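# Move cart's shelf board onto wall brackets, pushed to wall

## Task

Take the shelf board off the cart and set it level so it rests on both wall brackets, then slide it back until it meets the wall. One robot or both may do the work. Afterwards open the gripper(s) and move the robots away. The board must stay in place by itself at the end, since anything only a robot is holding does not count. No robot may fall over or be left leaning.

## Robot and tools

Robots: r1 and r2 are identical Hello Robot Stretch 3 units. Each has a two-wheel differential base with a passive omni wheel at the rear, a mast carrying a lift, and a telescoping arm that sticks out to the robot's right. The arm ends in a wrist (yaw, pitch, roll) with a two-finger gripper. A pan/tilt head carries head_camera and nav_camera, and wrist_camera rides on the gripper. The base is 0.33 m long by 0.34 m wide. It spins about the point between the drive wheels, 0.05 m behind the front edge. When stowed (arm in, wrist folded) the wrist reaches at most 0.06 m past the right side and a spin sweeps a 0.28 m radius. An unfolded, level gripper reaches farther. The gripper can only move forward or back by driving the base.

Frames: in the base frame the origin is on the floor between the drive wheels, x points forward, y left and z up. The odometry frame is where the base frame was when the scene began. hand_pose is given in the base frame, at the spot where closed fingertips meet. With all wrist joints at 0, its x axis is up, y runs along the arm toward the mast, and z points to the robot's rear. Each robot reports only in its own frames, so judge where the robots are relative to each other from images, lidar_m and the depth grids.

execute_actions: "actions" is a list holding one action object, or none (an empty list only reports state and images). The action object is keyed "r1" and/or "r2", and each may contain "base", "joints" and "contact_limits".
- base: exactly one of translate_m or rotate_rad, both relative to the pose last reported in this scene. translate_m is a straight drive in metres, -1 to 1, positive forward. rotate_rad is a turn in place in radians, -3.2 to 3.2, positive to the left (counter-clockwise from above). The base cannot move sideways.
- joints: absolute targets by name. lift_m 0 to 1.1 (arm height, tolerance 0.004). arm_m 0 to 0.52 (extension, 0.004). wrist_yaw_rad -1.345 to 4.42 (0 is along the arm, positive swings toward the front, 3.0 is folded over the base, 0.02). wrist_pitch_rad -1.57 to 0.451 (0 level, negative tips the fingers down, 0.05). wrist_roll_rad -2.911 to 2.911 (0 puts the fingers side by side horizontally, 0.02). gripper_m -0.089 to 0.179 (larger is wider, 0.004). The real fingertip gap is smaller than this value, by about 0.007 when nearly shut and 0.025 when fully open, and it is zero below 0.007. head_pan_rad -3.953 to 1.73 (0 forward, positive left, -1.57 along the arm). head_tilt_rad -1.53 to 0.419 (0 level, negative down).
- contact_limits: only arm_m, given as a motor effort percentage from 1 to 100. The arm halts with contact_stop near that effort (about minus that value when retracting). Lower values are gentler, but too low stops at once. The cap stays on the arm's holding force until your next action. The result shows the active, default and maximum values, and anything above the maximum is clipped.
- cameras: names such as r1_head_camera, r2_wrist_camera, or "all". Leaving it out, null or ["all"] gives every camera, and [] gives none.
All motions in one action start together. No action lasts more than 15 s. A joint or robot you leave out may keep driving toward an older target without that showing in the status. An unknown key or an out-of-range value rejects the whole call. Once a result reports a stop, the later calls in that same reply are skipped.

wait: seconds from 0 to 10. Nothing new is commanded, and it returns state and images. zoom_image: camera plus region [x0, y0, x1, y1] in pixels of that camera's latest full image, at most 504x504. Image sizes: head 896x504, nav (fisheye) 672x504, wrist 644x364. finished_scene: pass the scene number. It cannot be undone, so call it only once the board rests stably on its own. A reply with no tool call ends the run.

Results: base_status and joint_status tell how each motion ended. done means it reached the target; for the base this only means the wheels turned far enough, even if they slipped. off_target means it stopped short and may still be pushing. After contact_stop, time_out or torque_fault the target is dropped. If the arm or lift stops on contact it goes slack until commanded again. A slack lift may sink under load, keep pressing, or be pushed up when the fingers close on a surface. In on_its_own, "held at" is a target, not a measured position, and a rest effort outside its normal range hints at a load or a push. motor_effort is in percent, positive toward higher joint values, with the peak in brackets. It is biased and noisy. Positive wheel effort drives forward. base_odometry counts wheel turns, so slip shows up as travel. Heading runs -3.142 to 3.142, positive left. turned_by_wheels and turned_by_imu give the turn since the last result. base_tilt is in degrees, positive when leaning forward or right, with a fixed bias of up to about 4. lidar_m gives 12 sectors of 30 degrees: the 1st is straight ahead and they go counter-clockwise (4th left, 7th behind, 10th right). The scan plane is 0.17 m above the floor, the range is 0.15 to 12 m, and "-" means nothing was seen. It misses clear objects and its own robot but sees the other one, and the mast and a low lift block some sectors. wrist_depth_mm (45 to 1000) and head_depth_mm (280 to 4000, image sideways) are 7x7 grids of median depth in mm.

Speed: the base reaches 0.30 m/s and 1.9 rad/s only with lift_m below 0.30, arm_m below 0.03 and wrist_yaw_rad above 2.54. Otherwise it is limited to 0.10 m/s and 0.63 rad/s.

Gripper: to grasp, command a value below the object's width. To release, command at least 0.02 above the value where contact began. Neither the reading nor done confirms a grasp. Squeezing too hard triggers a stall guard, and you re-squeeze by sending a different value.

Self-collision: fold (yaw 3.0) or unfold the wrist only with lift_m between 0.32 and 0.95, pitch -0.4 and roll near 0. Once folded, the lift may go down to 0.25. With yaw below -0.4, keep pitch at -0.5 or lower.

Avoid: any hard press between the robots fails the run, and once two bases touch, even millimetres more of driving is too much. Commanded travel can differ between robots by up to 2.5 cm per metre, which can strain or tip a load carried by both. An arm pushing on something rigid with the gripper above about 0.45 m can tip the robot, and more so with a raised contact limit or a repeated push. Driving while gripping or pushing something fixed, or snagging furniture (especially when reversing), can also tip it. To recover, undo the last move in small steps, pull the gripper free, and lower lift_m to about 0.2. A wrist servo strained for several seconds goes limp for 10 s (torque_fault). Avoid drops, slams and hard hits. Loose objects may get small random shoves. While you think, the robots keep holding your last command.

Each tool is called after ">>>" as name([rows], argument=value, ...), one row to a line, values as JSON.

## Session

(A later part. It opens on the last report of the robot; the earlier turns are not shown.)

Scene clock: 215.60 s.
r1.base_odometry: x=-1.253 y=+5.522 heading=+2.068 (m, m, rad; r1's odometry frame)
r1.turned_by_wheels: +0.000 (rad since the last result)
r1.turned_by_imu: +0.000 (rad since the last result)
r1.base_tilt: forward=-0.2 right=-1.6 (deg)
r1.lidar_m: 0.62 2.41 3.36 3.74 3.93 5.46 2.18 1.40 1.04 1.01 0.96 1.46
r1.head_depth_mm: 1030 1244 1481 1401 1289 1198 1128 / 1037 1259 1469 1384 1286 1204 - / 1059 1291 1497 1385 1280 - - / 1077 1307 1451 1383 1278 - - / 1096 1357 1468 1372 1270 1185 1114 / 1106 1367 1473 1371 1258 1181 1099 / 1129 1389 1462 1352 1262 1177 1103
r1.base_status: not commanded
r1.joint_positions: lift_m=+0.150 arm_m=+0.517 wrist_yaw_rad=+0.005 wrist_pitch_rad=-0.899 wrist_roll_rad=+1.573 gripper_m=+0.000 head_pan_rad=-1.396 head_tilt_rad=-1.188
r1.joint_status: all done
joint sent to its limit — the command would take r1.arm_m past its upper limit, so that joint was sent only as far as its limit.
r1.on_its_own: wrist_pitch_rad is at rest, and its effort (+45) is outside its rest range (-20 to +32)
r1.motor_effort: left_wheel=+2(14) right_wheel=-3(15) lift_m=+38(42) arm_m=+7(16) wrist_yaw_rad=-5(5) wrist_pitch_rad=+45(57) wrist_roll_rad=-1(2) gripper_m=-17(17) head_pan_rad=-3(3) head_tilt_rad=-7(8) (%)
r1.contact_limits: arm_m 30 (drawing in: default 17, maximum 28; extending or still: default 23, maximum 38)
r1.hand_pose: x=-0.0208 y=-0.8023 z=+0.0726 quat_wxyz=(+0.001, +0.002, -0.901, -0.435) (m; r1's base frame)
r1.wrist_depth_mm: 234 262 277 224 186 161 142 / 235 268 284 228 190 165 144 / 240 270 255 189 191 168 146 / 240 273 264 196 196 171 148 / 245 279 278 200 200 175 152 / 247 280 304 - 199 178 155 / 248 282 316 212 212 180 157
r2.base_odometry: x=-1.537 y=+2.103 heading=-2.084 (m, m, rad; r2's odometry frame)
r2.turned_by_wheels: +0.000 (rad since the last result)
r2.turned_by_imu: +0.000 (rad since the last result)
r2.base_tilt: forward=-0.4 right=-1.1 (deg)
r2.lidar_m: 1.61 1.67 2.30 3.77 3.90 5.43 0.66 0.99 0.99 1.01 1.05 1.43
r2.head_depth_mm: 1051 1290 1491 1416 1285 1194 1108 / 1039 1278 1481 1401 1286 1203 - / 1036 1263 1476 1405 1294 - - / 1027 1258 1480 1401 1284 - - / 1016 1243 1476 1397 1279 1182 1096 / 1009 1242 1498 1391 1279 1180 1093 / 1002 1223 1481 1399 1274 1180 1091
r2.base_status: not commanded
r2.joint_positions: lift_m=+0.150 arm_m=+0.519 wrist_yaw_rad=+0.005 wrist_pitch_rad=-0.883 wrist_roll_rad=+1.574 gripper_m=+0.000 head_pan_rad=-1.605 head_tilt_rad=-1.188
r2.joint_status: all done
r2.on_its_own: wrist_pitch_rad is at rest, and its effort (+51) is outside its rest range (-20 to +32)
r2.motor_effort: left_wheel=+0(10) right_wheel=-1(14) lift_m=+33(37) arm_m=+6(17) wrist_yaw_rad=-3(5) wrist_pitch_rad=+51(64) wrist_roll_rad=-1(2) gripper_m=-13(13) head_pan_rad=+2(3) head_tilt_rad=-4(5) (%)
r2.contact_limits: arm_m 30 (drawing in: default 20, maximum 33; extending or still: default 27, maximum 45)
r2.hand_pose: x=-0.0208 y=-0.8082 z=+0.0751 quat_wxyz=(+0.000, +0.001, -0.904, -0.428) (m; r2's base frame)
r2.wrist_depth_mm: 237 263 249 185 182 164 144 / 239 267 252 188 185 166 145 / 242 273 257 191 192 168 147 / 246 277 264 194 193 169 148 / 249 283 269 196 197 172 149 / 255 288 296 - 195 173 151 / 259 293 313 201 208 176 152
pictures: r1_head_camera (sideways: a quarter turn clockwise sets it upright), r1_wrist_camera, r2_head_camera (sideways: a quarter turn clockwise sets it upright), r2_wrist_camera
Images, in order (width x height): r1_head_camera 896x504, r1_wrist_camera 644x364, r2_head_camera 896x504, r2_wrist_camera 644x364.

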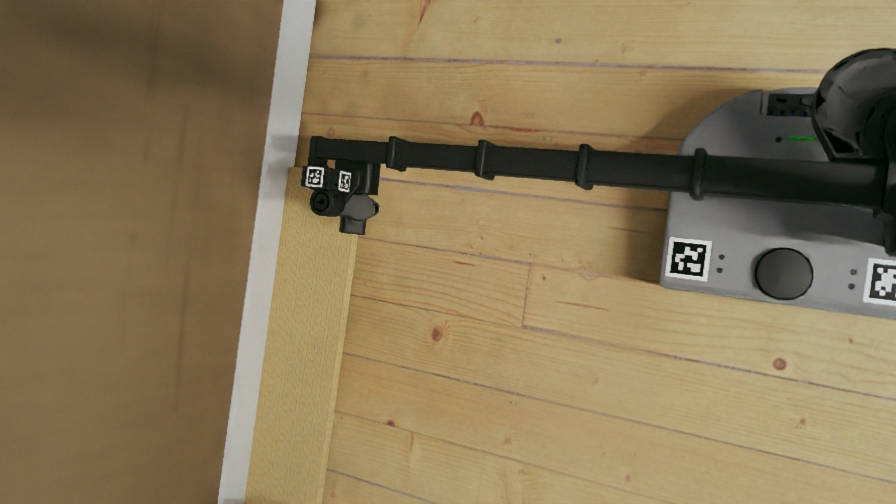

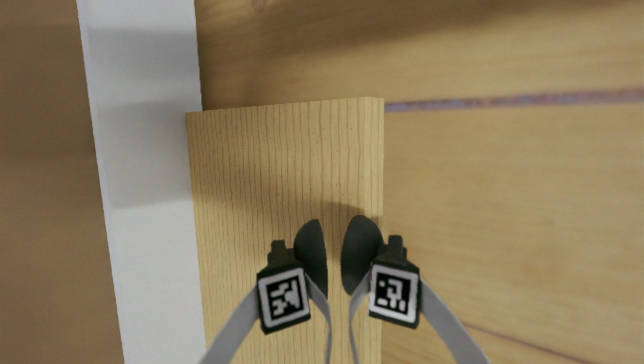

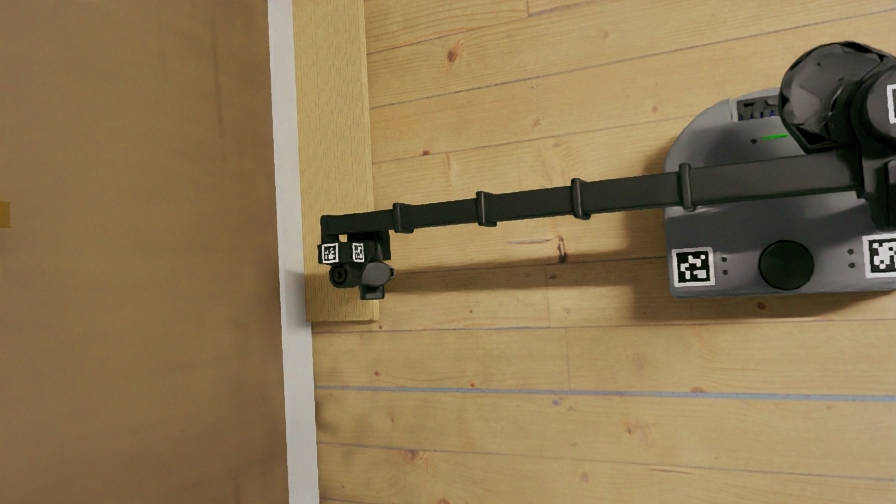

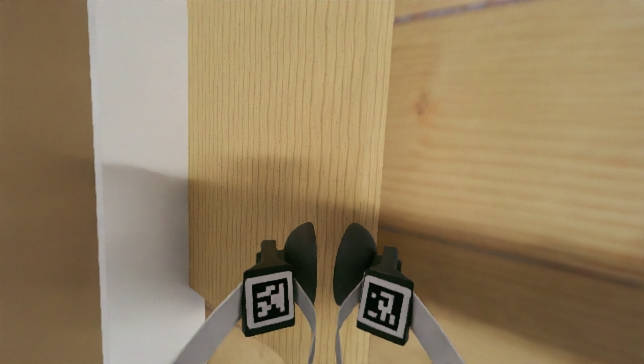

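>>> execute_actions([
  {"r1":{"joints":{"lift_m":0.17,"wrist_pitch_rad":-0.78}},"r2":{"joints":{"lift_m":0.17,"wrist_pitch_rad":-0.78}}},
], cameras=["r1_head_camera","r2_head_camera","r1_wrist_camera","r2_wrist_camera"])

Scene clock: 216.97 s.
r1.base_odometry: x=-1.253 y=+5.522 heading=+2.068 (m, m, rad; r1's odometry frame)
r1.turned_by_wheels: +0.000 (rad since the last result)
r1.turned_by_imu: +0.000 (rad since the last result)
r1.base_tilt: forward=-0.1 right=-1.7 (deg)
r1.lidar_m: 0.62 2.41 3.36 3.75 3.93 5.43 2.17 1.40 1.04 1.00 0.97 1.45
r1.head_depth_mm: 1024 1239 1477 1397 1283 1188 1131 / 1044 1269 1489 1383 1287 1208 - / 1061 1288 1469 1377 1290 - - / 1067 1311 1462 1372 1274 - - / 1091 1344 1453 1373 1271 1186 1115 / 1106 1354 1455 1371 1267 1176 1100 / 1132 1394 1460 1365 1272 1179 1103
r1.base_status: not commanded
r1.joint_positions: lift_m=+0.170 arm_m=+0.517 wrist_yaw_rad=+0.005 wrist_pitch_rad=-0.892 wrist_roll_rad=+1.573 gripper_m=+0.000 head_pan_rad=-1.396 head_tilt_rad=-1.188
r1.joint_status: wrist_pitch_rad off_target (ended at -0.892, target -0.780); the others done
r1.on_its_own: wrist_pitch_rad is at rest, and its effort (+42) is outside its rest range (-20 to +32)
r1.motor_effort: left_wheel=+2(2) right_wheel=-3(3) lift_m=+37(43) arm_m=+7(6) wrist_yaw_rad=-4(5) wrist_pitch_rad=+42(45) wrist_roll_rad=-1(1) gripper_m=-15(17) head_pan_rad=-3(2) head_tilt_rad=-7(7) (%)
r1.hand_pose: x=-0.0208 y=-0.8037 z=+0.0936 quat_wxyz=(+0.001, +0.002, -0.902, -0.432) (m; r1's base frame)
r1.wrist_depth_mm: 233 261 298 247 207 180 157 / 235 266 306 254 212 181 159 / 237 273 288 193 214 187 163 / 240 277 299 199 217 190 166 / 244 282 314 203 223 192 168 / 246 287 329 - 220 198 171 / 249 297 324 220 238 201 175
r2.base_odometry: x=-1.537 y=+2.103 heading=-2.084 (m, m, rad; r2's odometry frame)
r2.turned_by_wheels: +0.000 (rad since the last result)
r2.turned_by_imu: +0.000 (rad since the last result)
r2.base_tilt: forward=-0.4 right=-1.1 (deg)
r2.lidar_m: 1.61 1.68 2.29 3.76 3.91 5.37 0.66 1.00 1.01 1.01 1.05 1.43
r2.head_depth_mm: 1053 1302 1489 1401 1292 1190 1118 / 1044 1289 1492 1406 1285 1203 - / 1038 1269 1469 1399 1300 - - / 1030 1257 1473 1392 1282 - - / 1015 1250 1473 1405 1276 1177 1103 / 1007 1234 1499 1384 1280 1177 1100 / 1005 1226 1476 1400 1270 1168 1095
r2.base_status: not commanded
r2.joint_positions: lift_m=+0.170 arm_m=+0.519 wrist_yaw_rad=+0.005 wrist_pitch_rad=-0.876 wrist_roll_rad=+1.574 gripper_m=+0.000 head_pan_rad=-1.605 head_tilt_rad=-1.188
r2.joint_status: wrist_pitch_rad off_target (ended at -0.876, target -0.780); the others done
r2.on_its_own: wrist_pitch_rad is at rest, and its effort (+47) is outside its rest range (-20 to +32)
r2.motor_effort: left_wheel=+1(0) right_wheel=-1(1) lift_m=+32(36) arm_m=+6(6) wrist_yaw_rad=-4(4) wrist_pitch_rad=+47(52) wrist_roll_rad=-2(2) gripper_m=-11(13) head_pan_rad=+3(2) head_tilt_rad=-5(4) (%)
r2.hand_pose: x=-0.0208 y=-0.8097 z=+0.0961 quat_wxyz=(+0.000, +0.001, -0.905, -0.425) (m; r2's base frame)
r2.wrist_depth_mm: 234 262 279 190 202 183 159 / 236 270 284 192 209 184 160 / 241 275 291 193 212 186 162 / 244 281 293 196 216 188 164 / 249 285 300 199 218 190 165 / 252 289 328 - 218 192 166 / 256 297 337 205 231 195 169
pictures: r1_head_camera (sideways: a quarter turn clockwise sets it upright), r1_wrist_camera, r2_head_camera (sideways: a quarter turn clockwise sets it upright), r2_wrist_camera
Images, in order (width x height): r1_head_camera 896x504, r1_wrist_camera 644x364, r2_head_camera 896x504, r2_wrist_camera 644x364.

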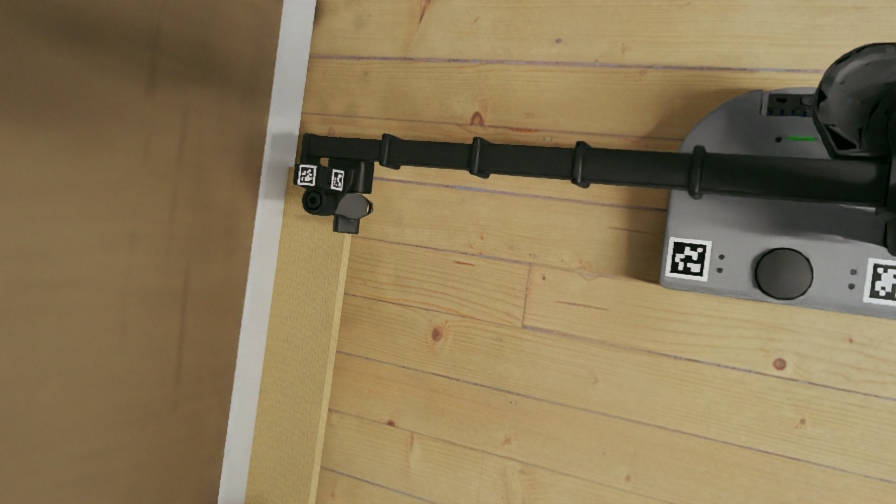

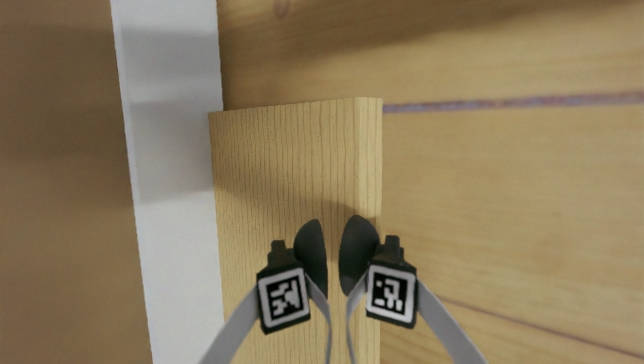

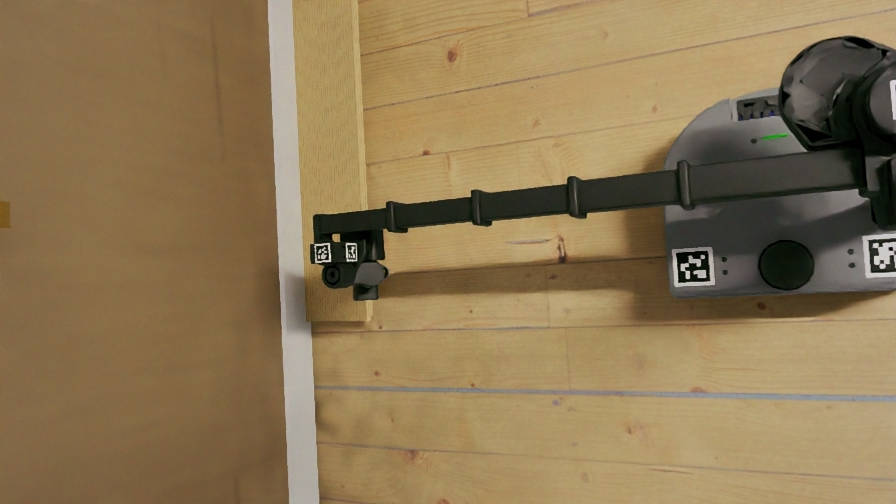

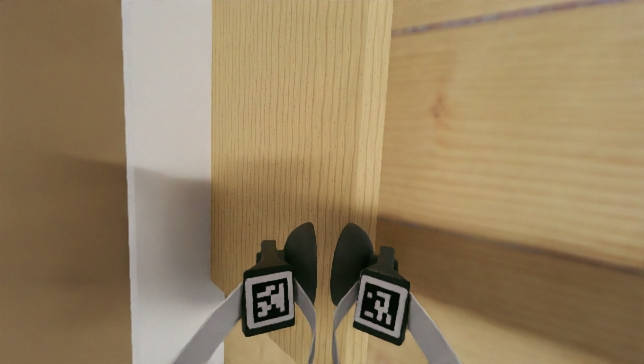

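>>> execute_actions([
  {"r1":{"joints":{"gripper_m":0.05,"wrist_pitch_rad":-0.65}},"r2":{"joints":{"gripper_m":0.05,"wrist_pitch_rad":-0.65}}},
], cameras=["r1_head_camera","r2_head_camera","r1_wrist_camera","r2_wrist_camera"])

Scene clock: 221.37 s.
r1.base_odometry: x=-1.253 y=+5.522 heading=+2.068 (m, m, rad; r1's odometry frame)
r1.turned_by_wheels: +0.000 (rad since the last result)
r1.turned_by_imu: +0.001 (rad since the last result)
r1.base_tilt: forward=-0.2 right=-1.6 (deg)
r1.lidar_m: 0.62 2.41 3.36 3.77 3.93 5.48 2.17 1.40 1.04 1.01 0.98 1.46
r1.head_depth_mm: 1035 1248 1479 1394 1288 1197 1128 / 1040 1270 1486 1387 1295 1199 - / 1057 1284 1469 1378 1294 - - / 1068 1314 1453 1377 1271 - - / 1097 1348 1460 1362 1270 1179 1110 / 1118 1368 1455 1368 1269 1176 1101 / 1128 1396 1449 1366 1267 1179 1097
r1.base_status: not commanded
r1.joint_positions: lift_m=+0.170 arm_m=+0.517 wrist_yaw_rad=+0.005 wrist_pitch_rad=-0.790 wrist_roll_rad=+1.573 gripper_m=+0.050 head_pan_rad=-1.396 head_tilt_rad=-1.188
r1.joint_status: wrist_pitch_rad off_target (ended at -0.790, target -0.650); the others done
r1.on_its_own: wrist_pitch_rad is at rest, and its effort (+53) is outside its rest range (-20 to +32)
r1.motor_effort: left_wheel=+2(2) right_wheel=-3(3) lift_m=+37(37) arm_m=+6(6) wrist_yaw_rad=-4(6) wrist_pitch_rad=+53(64) wrist_roll_rad=-1(2) gripper_m=-19(94) head_pan_rad=-2(2) head_tilt_rad=-7(7) (%)
r1.hand_pose: x=-0.0207 y=-0.8249 z=+0.1092 quat_wxyz=(+0.000, +0.002, -0.923, -0.385) (m; r1's base frame)
r1.wrist_depth_mm: 219 255 294 274 224 186 161 / 224 258 299 282 221 190 163 / 225 261 305 239 181 194 166 / 229 265 310 246 185 198 169 / 231 270 306 255 199 202 171 / 236 274 - 265 204 200 176 / 238 269 339 272 209 216 177
r2.base_odometry: x=-1.537 y=+2.103 heading=-2.084 (m, m, rad; r2's odometry frame)
r2.turned_by_wheels: +0.000 (rad since the last result)
r2.turned_by_imu: +0.001 (rad since the last result)
r2.base_tilt: forward=-0.4 right=-1.0 (deg)
r2.lidar_m: 1.61 1.68 2.31 3.78 3.91 5.39 0.66 1.01 1.00 1.01 1.05 1.43
r2.head_depth_mm: 1050 1302 1497 1415 1290 1190 1116 / 1041 1276 1480 1412 1298 1208 - / 1035 1269 1481 1406 1306 - - / 1030 1251 1476 1396 1280 - - / 1023 1238 1468 1401 1273 1187 1092 / 1008 1233 1493 1391 1277 1180 1097 / 1001 1227 1474 1397 1278 1175 1095
r2.base_status: not commanded
r2.joint_positions: lift_m=+0.170 arm_m=+0.519 wrist_yaw_rad=+0.003 wrist_pitch_rad=-0.773 wrist_roll_rad=+1.574 gripper_m=+0.050 head_pan_rad=-1.605 head_tilt_rad=-1.188
r2.joint_status: wrist_pitch_rad off_target (ended at -0.773, target -0.650); the others done
r2.on_its_own: wrist_pitch_rad is at rest, and its effort (+61) is outside its rest range (-20 to +32)
r2.motor_effort: left_wheel=+0(0) right_wheel=+0(1) lift_m=+32(32) arm_m=+6(6) wrist_yaw_rad=-2(4) wrist_pitch_rad=+61(74) wrist_roll_rad=-1(2) gripper_m=-14(88) head_pan_rad=+2(3) head_tilt_rad=-3(5) (%)
r2.hand_pose: x=-0.0210 y=-0.8308 z=+0.1122 quat_wxyz=(-0.001, +0.001, -0.926, -0.377) (m; r2's base frame)
r2.wrist_depth_mm: 222 255 293 236 172 192 164 / 225 260 299 239 174 192 165 / 228 264 308 242 181 195 167 / 233 269 313 244 182 197 168 / 237 273 315 248 194 199 169 / 239 277 - 250 199 200 170 / 244 276 340 267 197 195 172
pictures: r1_head_camera (sideways: a quarter turn clockwise sets it upright), r1_wrist_camera, r2_head_camera (sideways: a quarter turn clockwise sets it upright), r2_wrist_camera
Images, in order (width x height): r1_head_camera 896x504, r1_wrist_camera 644x364, r2_head_camera 896x504, r2_wrist_camera 644x364.

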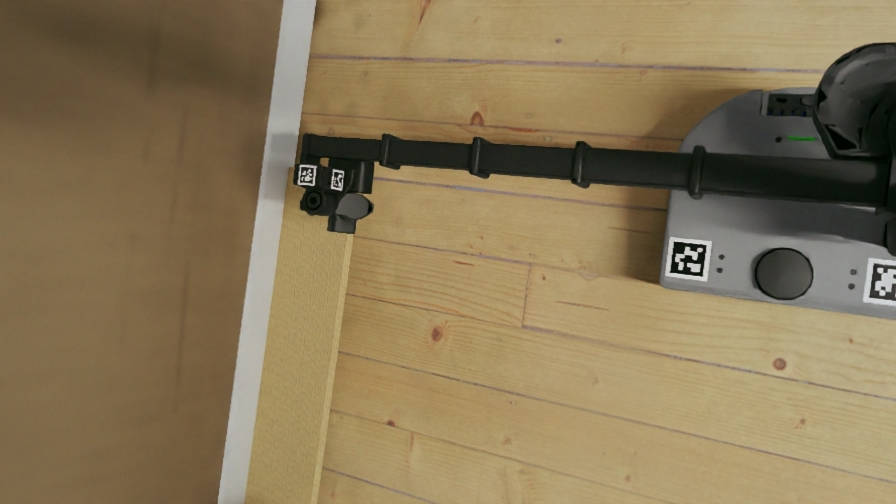

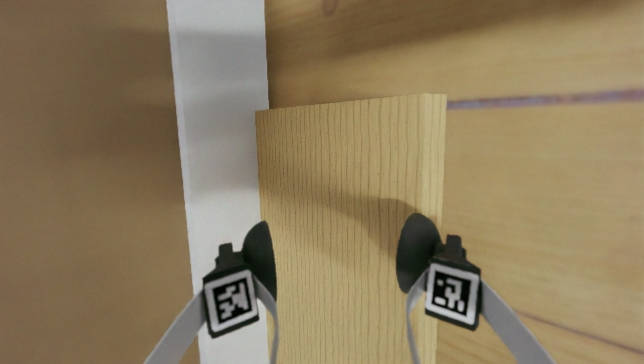

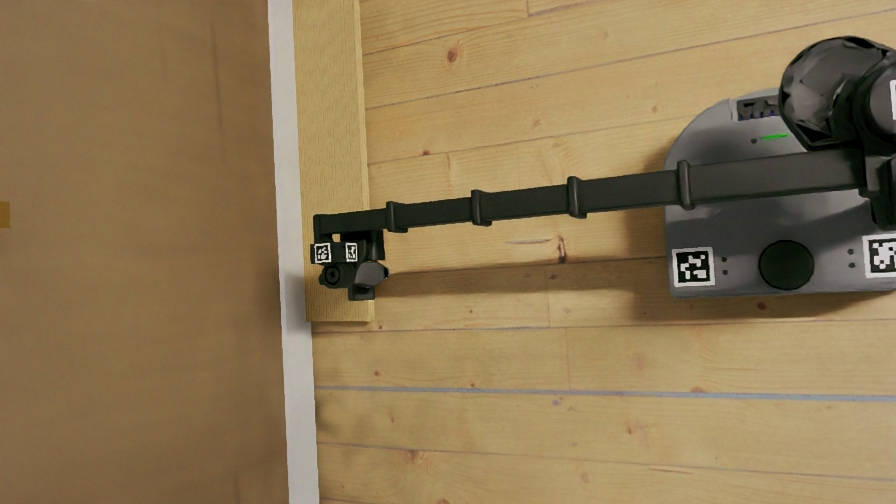

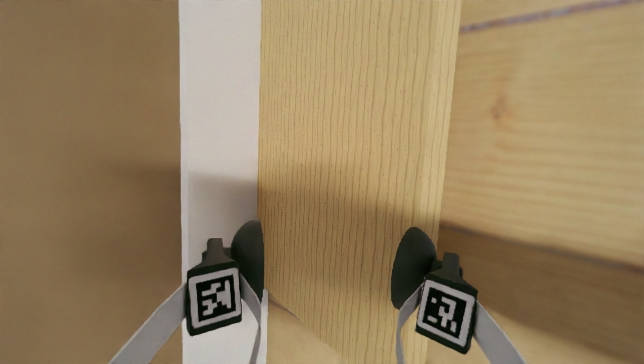

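>>> execute_actions([
  {"r1":{"joints":{"gripper_m":0.10,"wrist_pitch_rad":-0.6}},"r2":{"joints":{"gripper_m":0.10,"wrist_pitch_rad":-0.6}}},
], cameras=["r1_head_camera","r2_head_camera","r1_wrist_camera","r2_wrist_camera"])

Scene clock: 222.70 s.
r1.base_odometry: x=-1.253 y=+5.522 heading=+2.068 (m, m, rad; r1's odometry frame)
r1.turned_by_wheels: +0.000 (rad since the last result)
r1.turned_by_imu: +0.000 (rad since the last result)
r1.base_tilt: forward=-0.2 right=-1.6 (deg)
r1.lidar_m: 0.62 2.41 3.35 3.75 3.93 5.47 2.17 1.40 1.04 1.00 0.98 1.46
r1.head_depth_mm: 1024 1247 1477 1388 1288 1200 1128 / 1046 1267 1478 1401 1281 1208 - / 1056 1288 1463 1390 1290 - - / 1077 1312 1457 1376 1287 - - / 1092 1343 1462 1374 1276 1185 1109 / 1108 1370 1464 1370 1263 1180 1106 / 1127 1394 1450 1364 1268 1179 1100
r1.base_status: not commanded
r1.joint_positions: lift_m=+0.170 arm_m=+0.517 wrist_yaw_rad=+0.005 wrist_pitch_rad=-0.717 wrist_roll_rad=+1.573 gripper_m=+0.100 head_pan_rad=-1.396 head_tilt_rad=-1.188
r1.joint_status: wrist_pitch_rad off_target (ended at -0.717, target -0.600); the others done
r1.on_its_own: wrist_pitch_rad is at rest, and its effort (+44) is outside its rest range (-20 to +32)
r1.motor_effort: left_wheel=+2(2) right_wheel=-2(3) lift_m=+37(37) arm_m=+6(7) wrist_yaw_rad=-5(4) wrist_pitch_rad=+44(60) wrist_roll_rad=-1(1) gripper_m=-15(93) head_pan_rad=-3(2) head_tilt_rad=-7(7) (%)
r1.hand_pose: x=-0.0207 y=-0.8391 z=+0.1217 quat_wxyz=(+0.000, +0.002, -0.936, -0.351) (m; r1's base frame)
r1.wrist_depth_mm: 212 241 276 303 236 194 164 / 216 245 282 309 239 195 167 / 218 251 288 280 195 188 170 / 220 255 296 286 199 196 174 / 225 258 307 298 206 202 176 / 227 255 321 307 211 - 179 / 230 267 326 323 215 212 177
r2.base_odometry: x=-1.537 y=+2.103 heading=-2.084 (m, m, rad; r2's odometry frame)
r2.turned_by_wheels: +0.000 (rad since the last result)
r2.turned_by_imu: +0.000 (rad since the last result)
r2.base_tilt: forward=-0.5 right=-1.0 (deg)
r2.lidar_m: 1.62 1.68 2.30 3.78 3.92 5.39 0.66 1.43 1.00 1.01 1.05 1.43
r2.head_depth_mm: 1050 1297 1493 1410 1290 1190 1115 / 1045 1289 1487 1403 1295 1198 - / 1036 1266 1482 1400 1303 - - / 1024 1257 1470 1392 1282 - - / 1017 1243 1472 1394 1276 1187 1103 / 1011 1230 1488 1377 1263 1175 1093 / 1003 1224 1481 1393 1276 1173 1097
r2.base_status: not commanded
r2.joint_positions: lift_m=+0.170 arm_m=+0.519 wrist_yaw_rad=+0.002 wrist_pitch_rad=-0.701 wrist_roll_rad=+1.574 gripper_m=+0.100 head_pan_rad=-1.605 head_tilt_rad=-1.188
r2.joint_status: wrist_pitch_rad off_target (ended at -0.701, target -0.600); the others done
r2.on_its_own: wrist_pitch_rad is at rest, and its effort (+50) is outside its rest range (-20 to +32)
r2.motor_effort: left_wheel=-1(0) right_wheel=+1(1) lift_m=+31(31) arm_m=+6(6) wrist_yaw_rad=-3(3) wrist_pitch_rad=+50(70) wrist_roll_rad=-2(2) gripper_m=-11(90) head_pan_rad=+3(2) head_tilt_rad=-5(4) (%)
r2.hand_pose: x=-0.0211 y=-0.8445 z=+0.1247 quat_wxyz=(-0.001, +0.000, -0.939, -0.344) (m; r2's base frame)
r2.wrist_depth_mm: 215 244 283 277 194 165 169 / 218 247 287 279 196 186 171 / 222 252 293 282 197 188 172 / 224 257 301 284 197 195 172 / 229 257 310 287 199 197 174 / 233 253 318 289 210 197 175 / 232 277 321 342 202 - 177
pictures: r1_head_camera (sideways: a quarter turn clockwise sets it upright), r1_wrist_camera, r2_head_camera (sideways: a quarter turn clockwise sets it upright), r2_wrist_camera
Images, in order (width x height): r1_head_camera 896x504, r1_wrist_camera 644x364, r2_head_camera 896x504, r2_wrist_camera 644x364.

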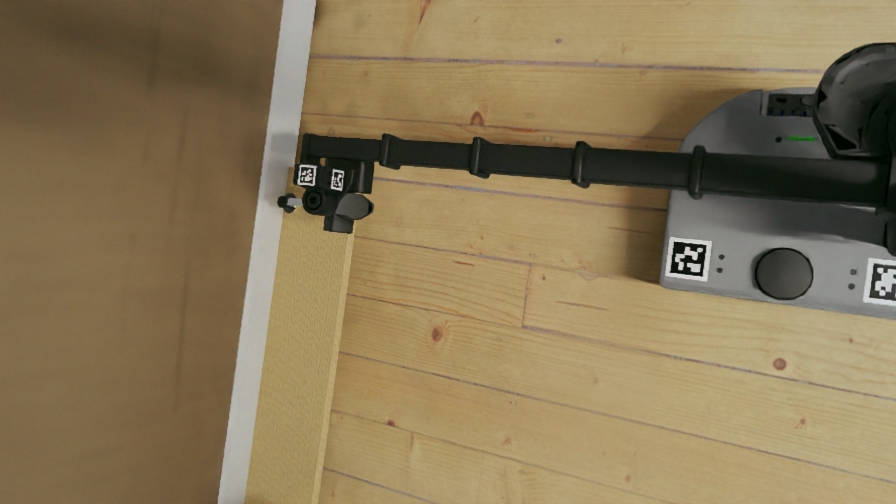

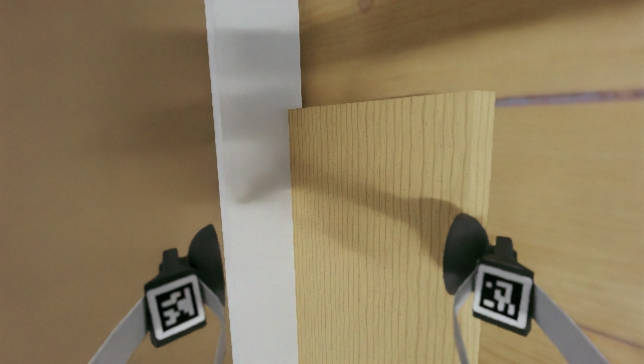

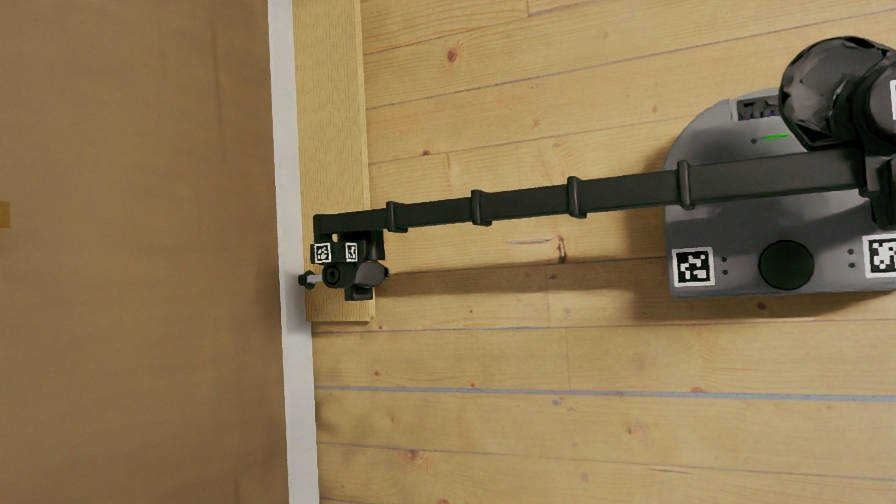

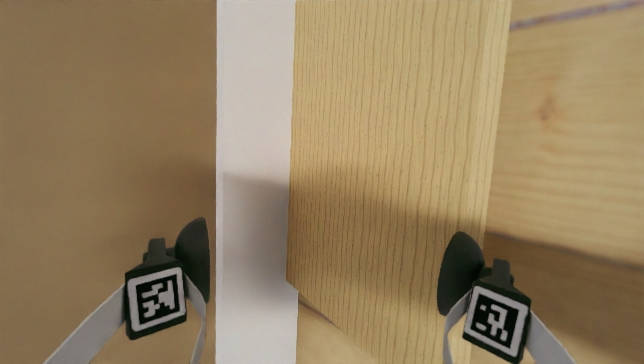

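>>> execute_actions([
  {"r1":{"joints":{"gripper_m":-0.03}},"r2":{"joints":{"gripper_m":-0.03}}},
], cameras=["r1_wrist_camera","r2_wrist_camera"])

Scene clock: 225.43 s.
r1.base_odometry: x=-1.253 y=+5.522 heading=+2.068 (m, m, rad; r1's odometry frame)
r1.turned_by_wheels: +0.000 (rad since the last result)
r1.turned_by_imu: +0.001 (rad since the last result)
r1.base_tilt: forward=-0.1 right=-1.6 (deg)
r1.lidar_m: 0.62 2.41 3.35 3.77 3.93 5.47 2.17 1.40 1.04 1.00 0.97 1.46
r1.head_depth_mm: 1032 1240 1477 1391 1292 1196 1132 / 1042 1256 1473 1383 1286 1206 - / 1061 1286 1462 1376 1282 - - / 1079 1306 1460 1374 1277 - - / 1093 1345 1459 1372 1272 1179 1114 / 1111 1361 1454 1375 1264 1172 1103 / 1125 1389 1452 1367 1262 1175 1102
r1.base_status: not commanded
r1.joint_positions: lift_m=+0.170 arm_m=+0.517 wrist_yaw_rad=+0.004 wrist_pitch_rad=-0.848 wrist_roll_rad=+1.573 gripper_m=-0.029 head_pan_rad=-1.396 head_tilt_rad=-1.188
r1.joint_status: all done
r1.on_its_own: wrist_pitch_rad is at rest, and its effort (+93) is outside its rest range (-20 to +32)
r1.motor_effort: left_wheel=+1(2) right_wheel=-2(3) lift_m=+36(36) arm_m=+8(8) wrist_yaw_rad=-4(4) wrist_pitch_rad=+93(93) wrist_roll_rad=-2(1) gripper_m=-36(99) head_pan_rad=-2(3) head_tilt_rad=-7(7) (%)
r1.hand_pose: x=-0.0208 y=-0.8129 z=+0.1001 quat_wxyz=(+0.000, +0.001, -0.911, -0.412) (m; r1's base frame)
r1.wrist_depth_mm: 226 261 301 257 213 181 158 / 231 265 306 263 214 184 160 / 234 270 301 211 206 188 162 / 235 277 307 218 211 192 166 / 241 281 316 234 220 196 169 / 243 287 321 - - 199 172 / 244 287 328 238 226 201 175
r2.base_odometry: x=-1.537 y=+2.103 heading=-2.084 (m, m, rad; r2's odometry frame)
r2.turned_by_wheels: +0.000 (rad since the last result)
r2.turned_by_imu: +0.001 (rad since the last result)
r2.base_tilt: forward=-0.4 right=-1.1 (deg)
r2.lidar_m: 1.61 1.67 2.30 3.76 3.91 5.39 0.66 1.00 1.00 1.01 1.05 1.43
r2.head_depth_mm: 1048 1290 1498 1415 1292 1192 1118 / 1042 1282 1483 1416 1295 1205 - / 1031 1268 1482 1398 1300 - - / 1025 1262 1475 1393 1291 - - / 1024 1253 1483 1407 1274 1182 1098 / 1010 1223 1483 1388 1289 1179 1095 / 1009 1222 1477 1389 1279 1168 1091
r2.base_status: not commanded
r2.joint_positions: lift_m=+0.170 arm_m=+0.519 wrist_yaw_rad=+0.002 wrist_pitch_rad=-0.827 wrist_roll_rad=+1.574 gripper_m=-0.029 head_pan_rad=-1.605 head_tilt_rad=-1.188
r2.joint_status: all done
r2.on_its_own: wrist_pitch_rad is at rest, and its effort (+100) is outside its rest range (-20 to +32)
r2.motor_effort: left_wheel=-1(1) right_wheel=+1(0) lift_m=+29(32) arm_m=+7(8) wrist_yaw_rad=-2(1) wrist_pitch_rad=+100(100) wrist_roll_rad=-2(1) gripper_m=-28(100) head_pan_rad=+3(2) head_tilt_rad=-4(4) (%)
r2.hand_pose: x=-0.0211 y=-0.8198 z=+0.1036 quat_wxyz=(-0.001, +0.000, -0.916, -0.402) (m; r2's base frame)
r2.wrist_depth_mm: 229 265 290 209 175 185 161 / 231 270 298 211 178 187 162 / 237 274 305 214 208 189 164 / 239 278 307 217 211 191 165 / 245 287 312 231 217 193 166 / 246 290 322 - 219 196 168 / 253 296 342 225 225 197 170
pictures: r1_wrist_camera, r2_wrist_camera
Images, in order (width x height): r1_wrist_camera 644x364, r2_wrist_camera 644x364.

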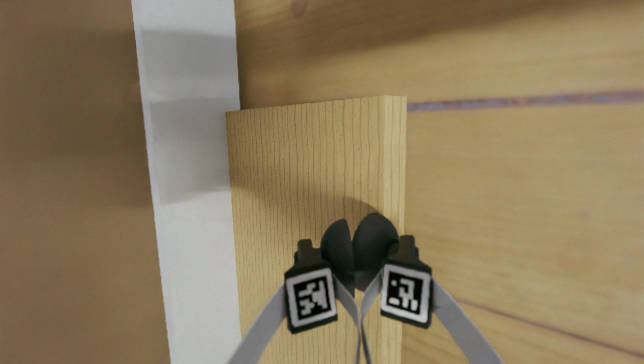

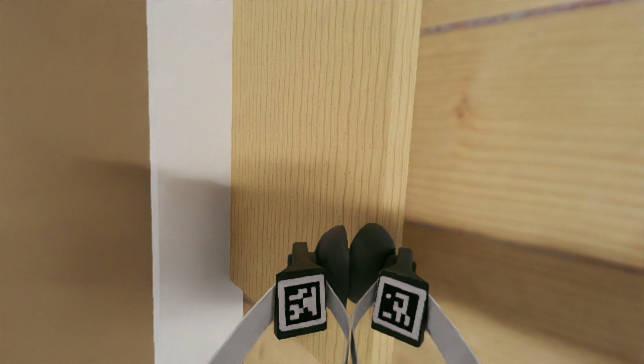

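>>> execute_actions([
  {"r1":{"joints":{"wrist_pitch_rad":-0.85,"arm_m":0.38}},"r2":{"joints":{"wrist_pitch_rad":-0.83,"arm_m":0.38}}},
], cameras=["r1_head_camera","r2_head_camera","r1_wrist_camera","r2_wrist_camera"])

Scene clock: 227.87 s.
r1.base_odometry: x=-1.253 y=+5.522 heading=+2.068 (m, m, rad; r1's odometry frame)
r1.turned_by_wheels: +0.000 (rad since the last result)
r1.turned_by_imu: +0.001 (rad since the last result)
r1.base_tilt: forward=-0.2 right=-1.6 (deg)
r1.lidar_m: 0.62 2.41 3.35 3.75 3.92 5.46 2.17 1.41 1.04 1.00 0.93 0.91
r1.head_depth_mm: 1024 1238 1470 1394 1287 1196 1129 / 1041 1269 1482 1381 1282 1208 - / 1056 1292 1471 1357 1282 - - / 1082 1315 1471 1369 1284 - - / 1095 1341 1470 1372 1263 1189 1108 / 1107 1371 1469 1367 1261 1176 1105 / 1127 1393 1470 1373 1269 1179 1106
r1.base_status: not commanded
r1.joint_positions: lift_m=+0.170 arm_m=+0.380 wrist_yaw_rad=+0.002 wrist_pitch_rad=-0.862 wrist_roll_rad=+1.573 gripper_m=-0.029 head_pan_rad=-1.396 head_tilt_rad=-1.188
r1.joint_status: all done
r1.motor_effort: left_wheel=+1(1) right_wheel=-1(2) lift_m=+34(36) arm_m=-3(7) wrist_yaw_rad=-2(4) wrist_pitch_rad=+5(93) wrist_roll_rad=-2(1) gripper_m=-17(37) head_pan_rad=-3(3) head_tilt_rad=-7(7) (%)
r1.hand_pose: x=-0.0212 y=-0.6737 z=+0.0981 quat_wxyz=(+0.000, +0.000, -0.908, -0.418) (m; r1's base frame)
r1.wrist_depth_mm: 332 380 328 259 214 182 159 / 337 380 338 266 219 186 161 / 342 383 324 270 224 190 164 / 345 392 333 281 229 193 167 / 347 396 344 297 234 198 169 / 349 402 374 - 234 201 172 / 356 402 390 304 252 206 176
r2.base_odometry: x=-1.537 y=+2.103 heading=-2.084 (m, m, rad; r2's odometry frame)
r2.turned_by_wheels: +0.000 (rad since the last result)
r2.turned_by_imu: +0.001 (rad since the last result)
r2.base_tilt: forward=-0.5 right=-1.0 (deg)
r2.lidar_m: 1.61 1.68 2.31 3.76 3.93 5.39 0.66 0.94 1.04 1.01 1.05 1.43
r2.head_depth_mm: 1052 1293 1510 1401 1282 1187 1122 / 1046 1278 1504 1403 1282 1199 - / 1028 1272 1483 1409 1293 - - / 1022 1259 1476 1366 1292 - - / 1016 1243 1494 1400 1285 1176 1097 / 1015 1229 1481 1392 1279 1173 1098 / 998 1223 1485 1391 1278 1176 1096
r2.base_status: not commanded
r2.joint_positions: lift_m=+0.170 arm_m=+0.380 wrist_yaw_rad=+0.002 wrist_pitch_rad=-0.842 wrist_roll_rad=+1.574 gripper_m=-0.029 head_pan_rad=-1.605 head_tilt_rad=-1.188
r2.joint_status: all done
r2.motor_effort: left_wheel=-1(1) right_wheel=+1(1) lift_m=+29(29) arm_m=-3(7) wrist_yaw_rad=-1(3) wrist_pitch_rad=+6(100) wrist_roll_rad=-1(2) gripper_m=-13(28) head_pan_rad=+3(2) head_tilt_rad=-4(4) (%)
r2.hand_pose: x=-0.0212 y=-0.6778 z=+0.1013 quat_wxyz=(-0.001, +0.000, -0.913, -0.409) (m; r2's base frame)
r2.wrist_depth_mm: 331 372 315 268 220 186 161 / 338 381 319 272 221 188 163 / 341 391 325 276 225 190 164 / 348 397 333 278 227 192 166 / 355 404 339 273 231 194 167 / 361 415 399 - 232 196 169 / 366 420 372 294 228 198 170
pictures: r1_head_camera (sideways: a quarter turn clockwise sets it upright), r1_wrist_camera, r2_head_camera (sideways: a quarter turn clockwise sets it upright), r2_wrist_camera
Images, in order (width x height): r1_head_camera 896x504, r1_wrist_camera 644x364, r2_head_camera 896x504, r2_wrist_camera 644x364.

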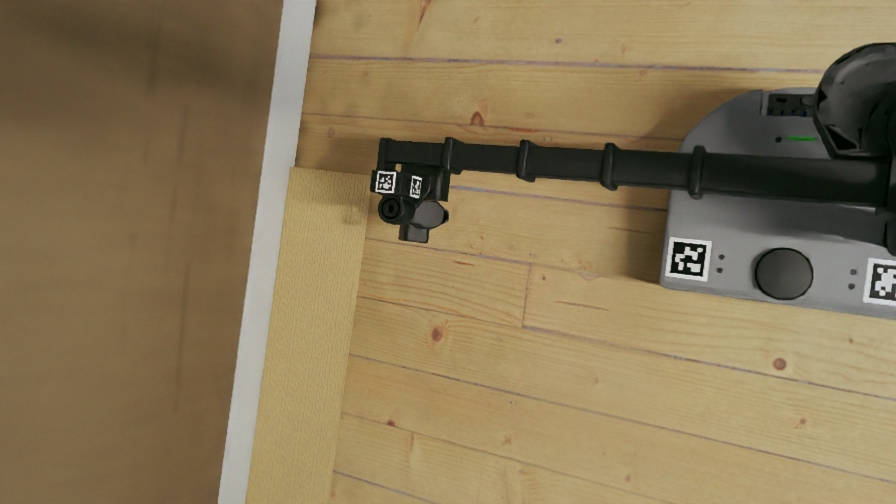

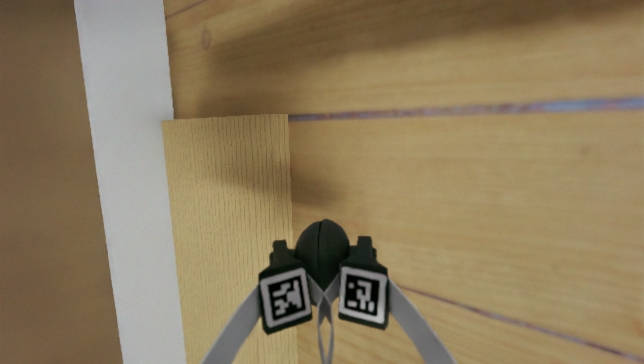

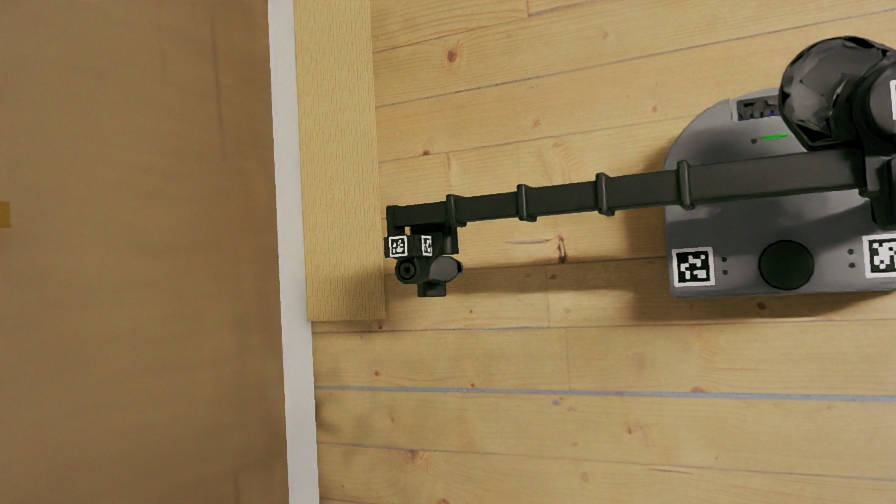

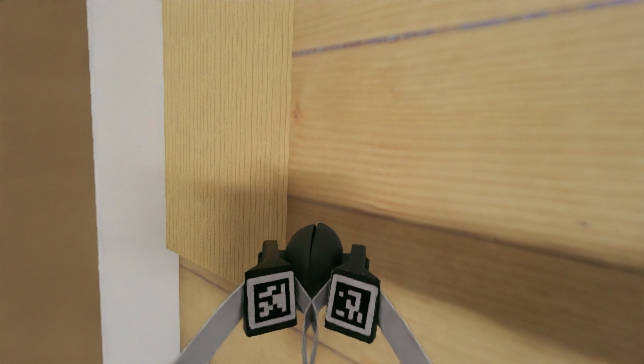

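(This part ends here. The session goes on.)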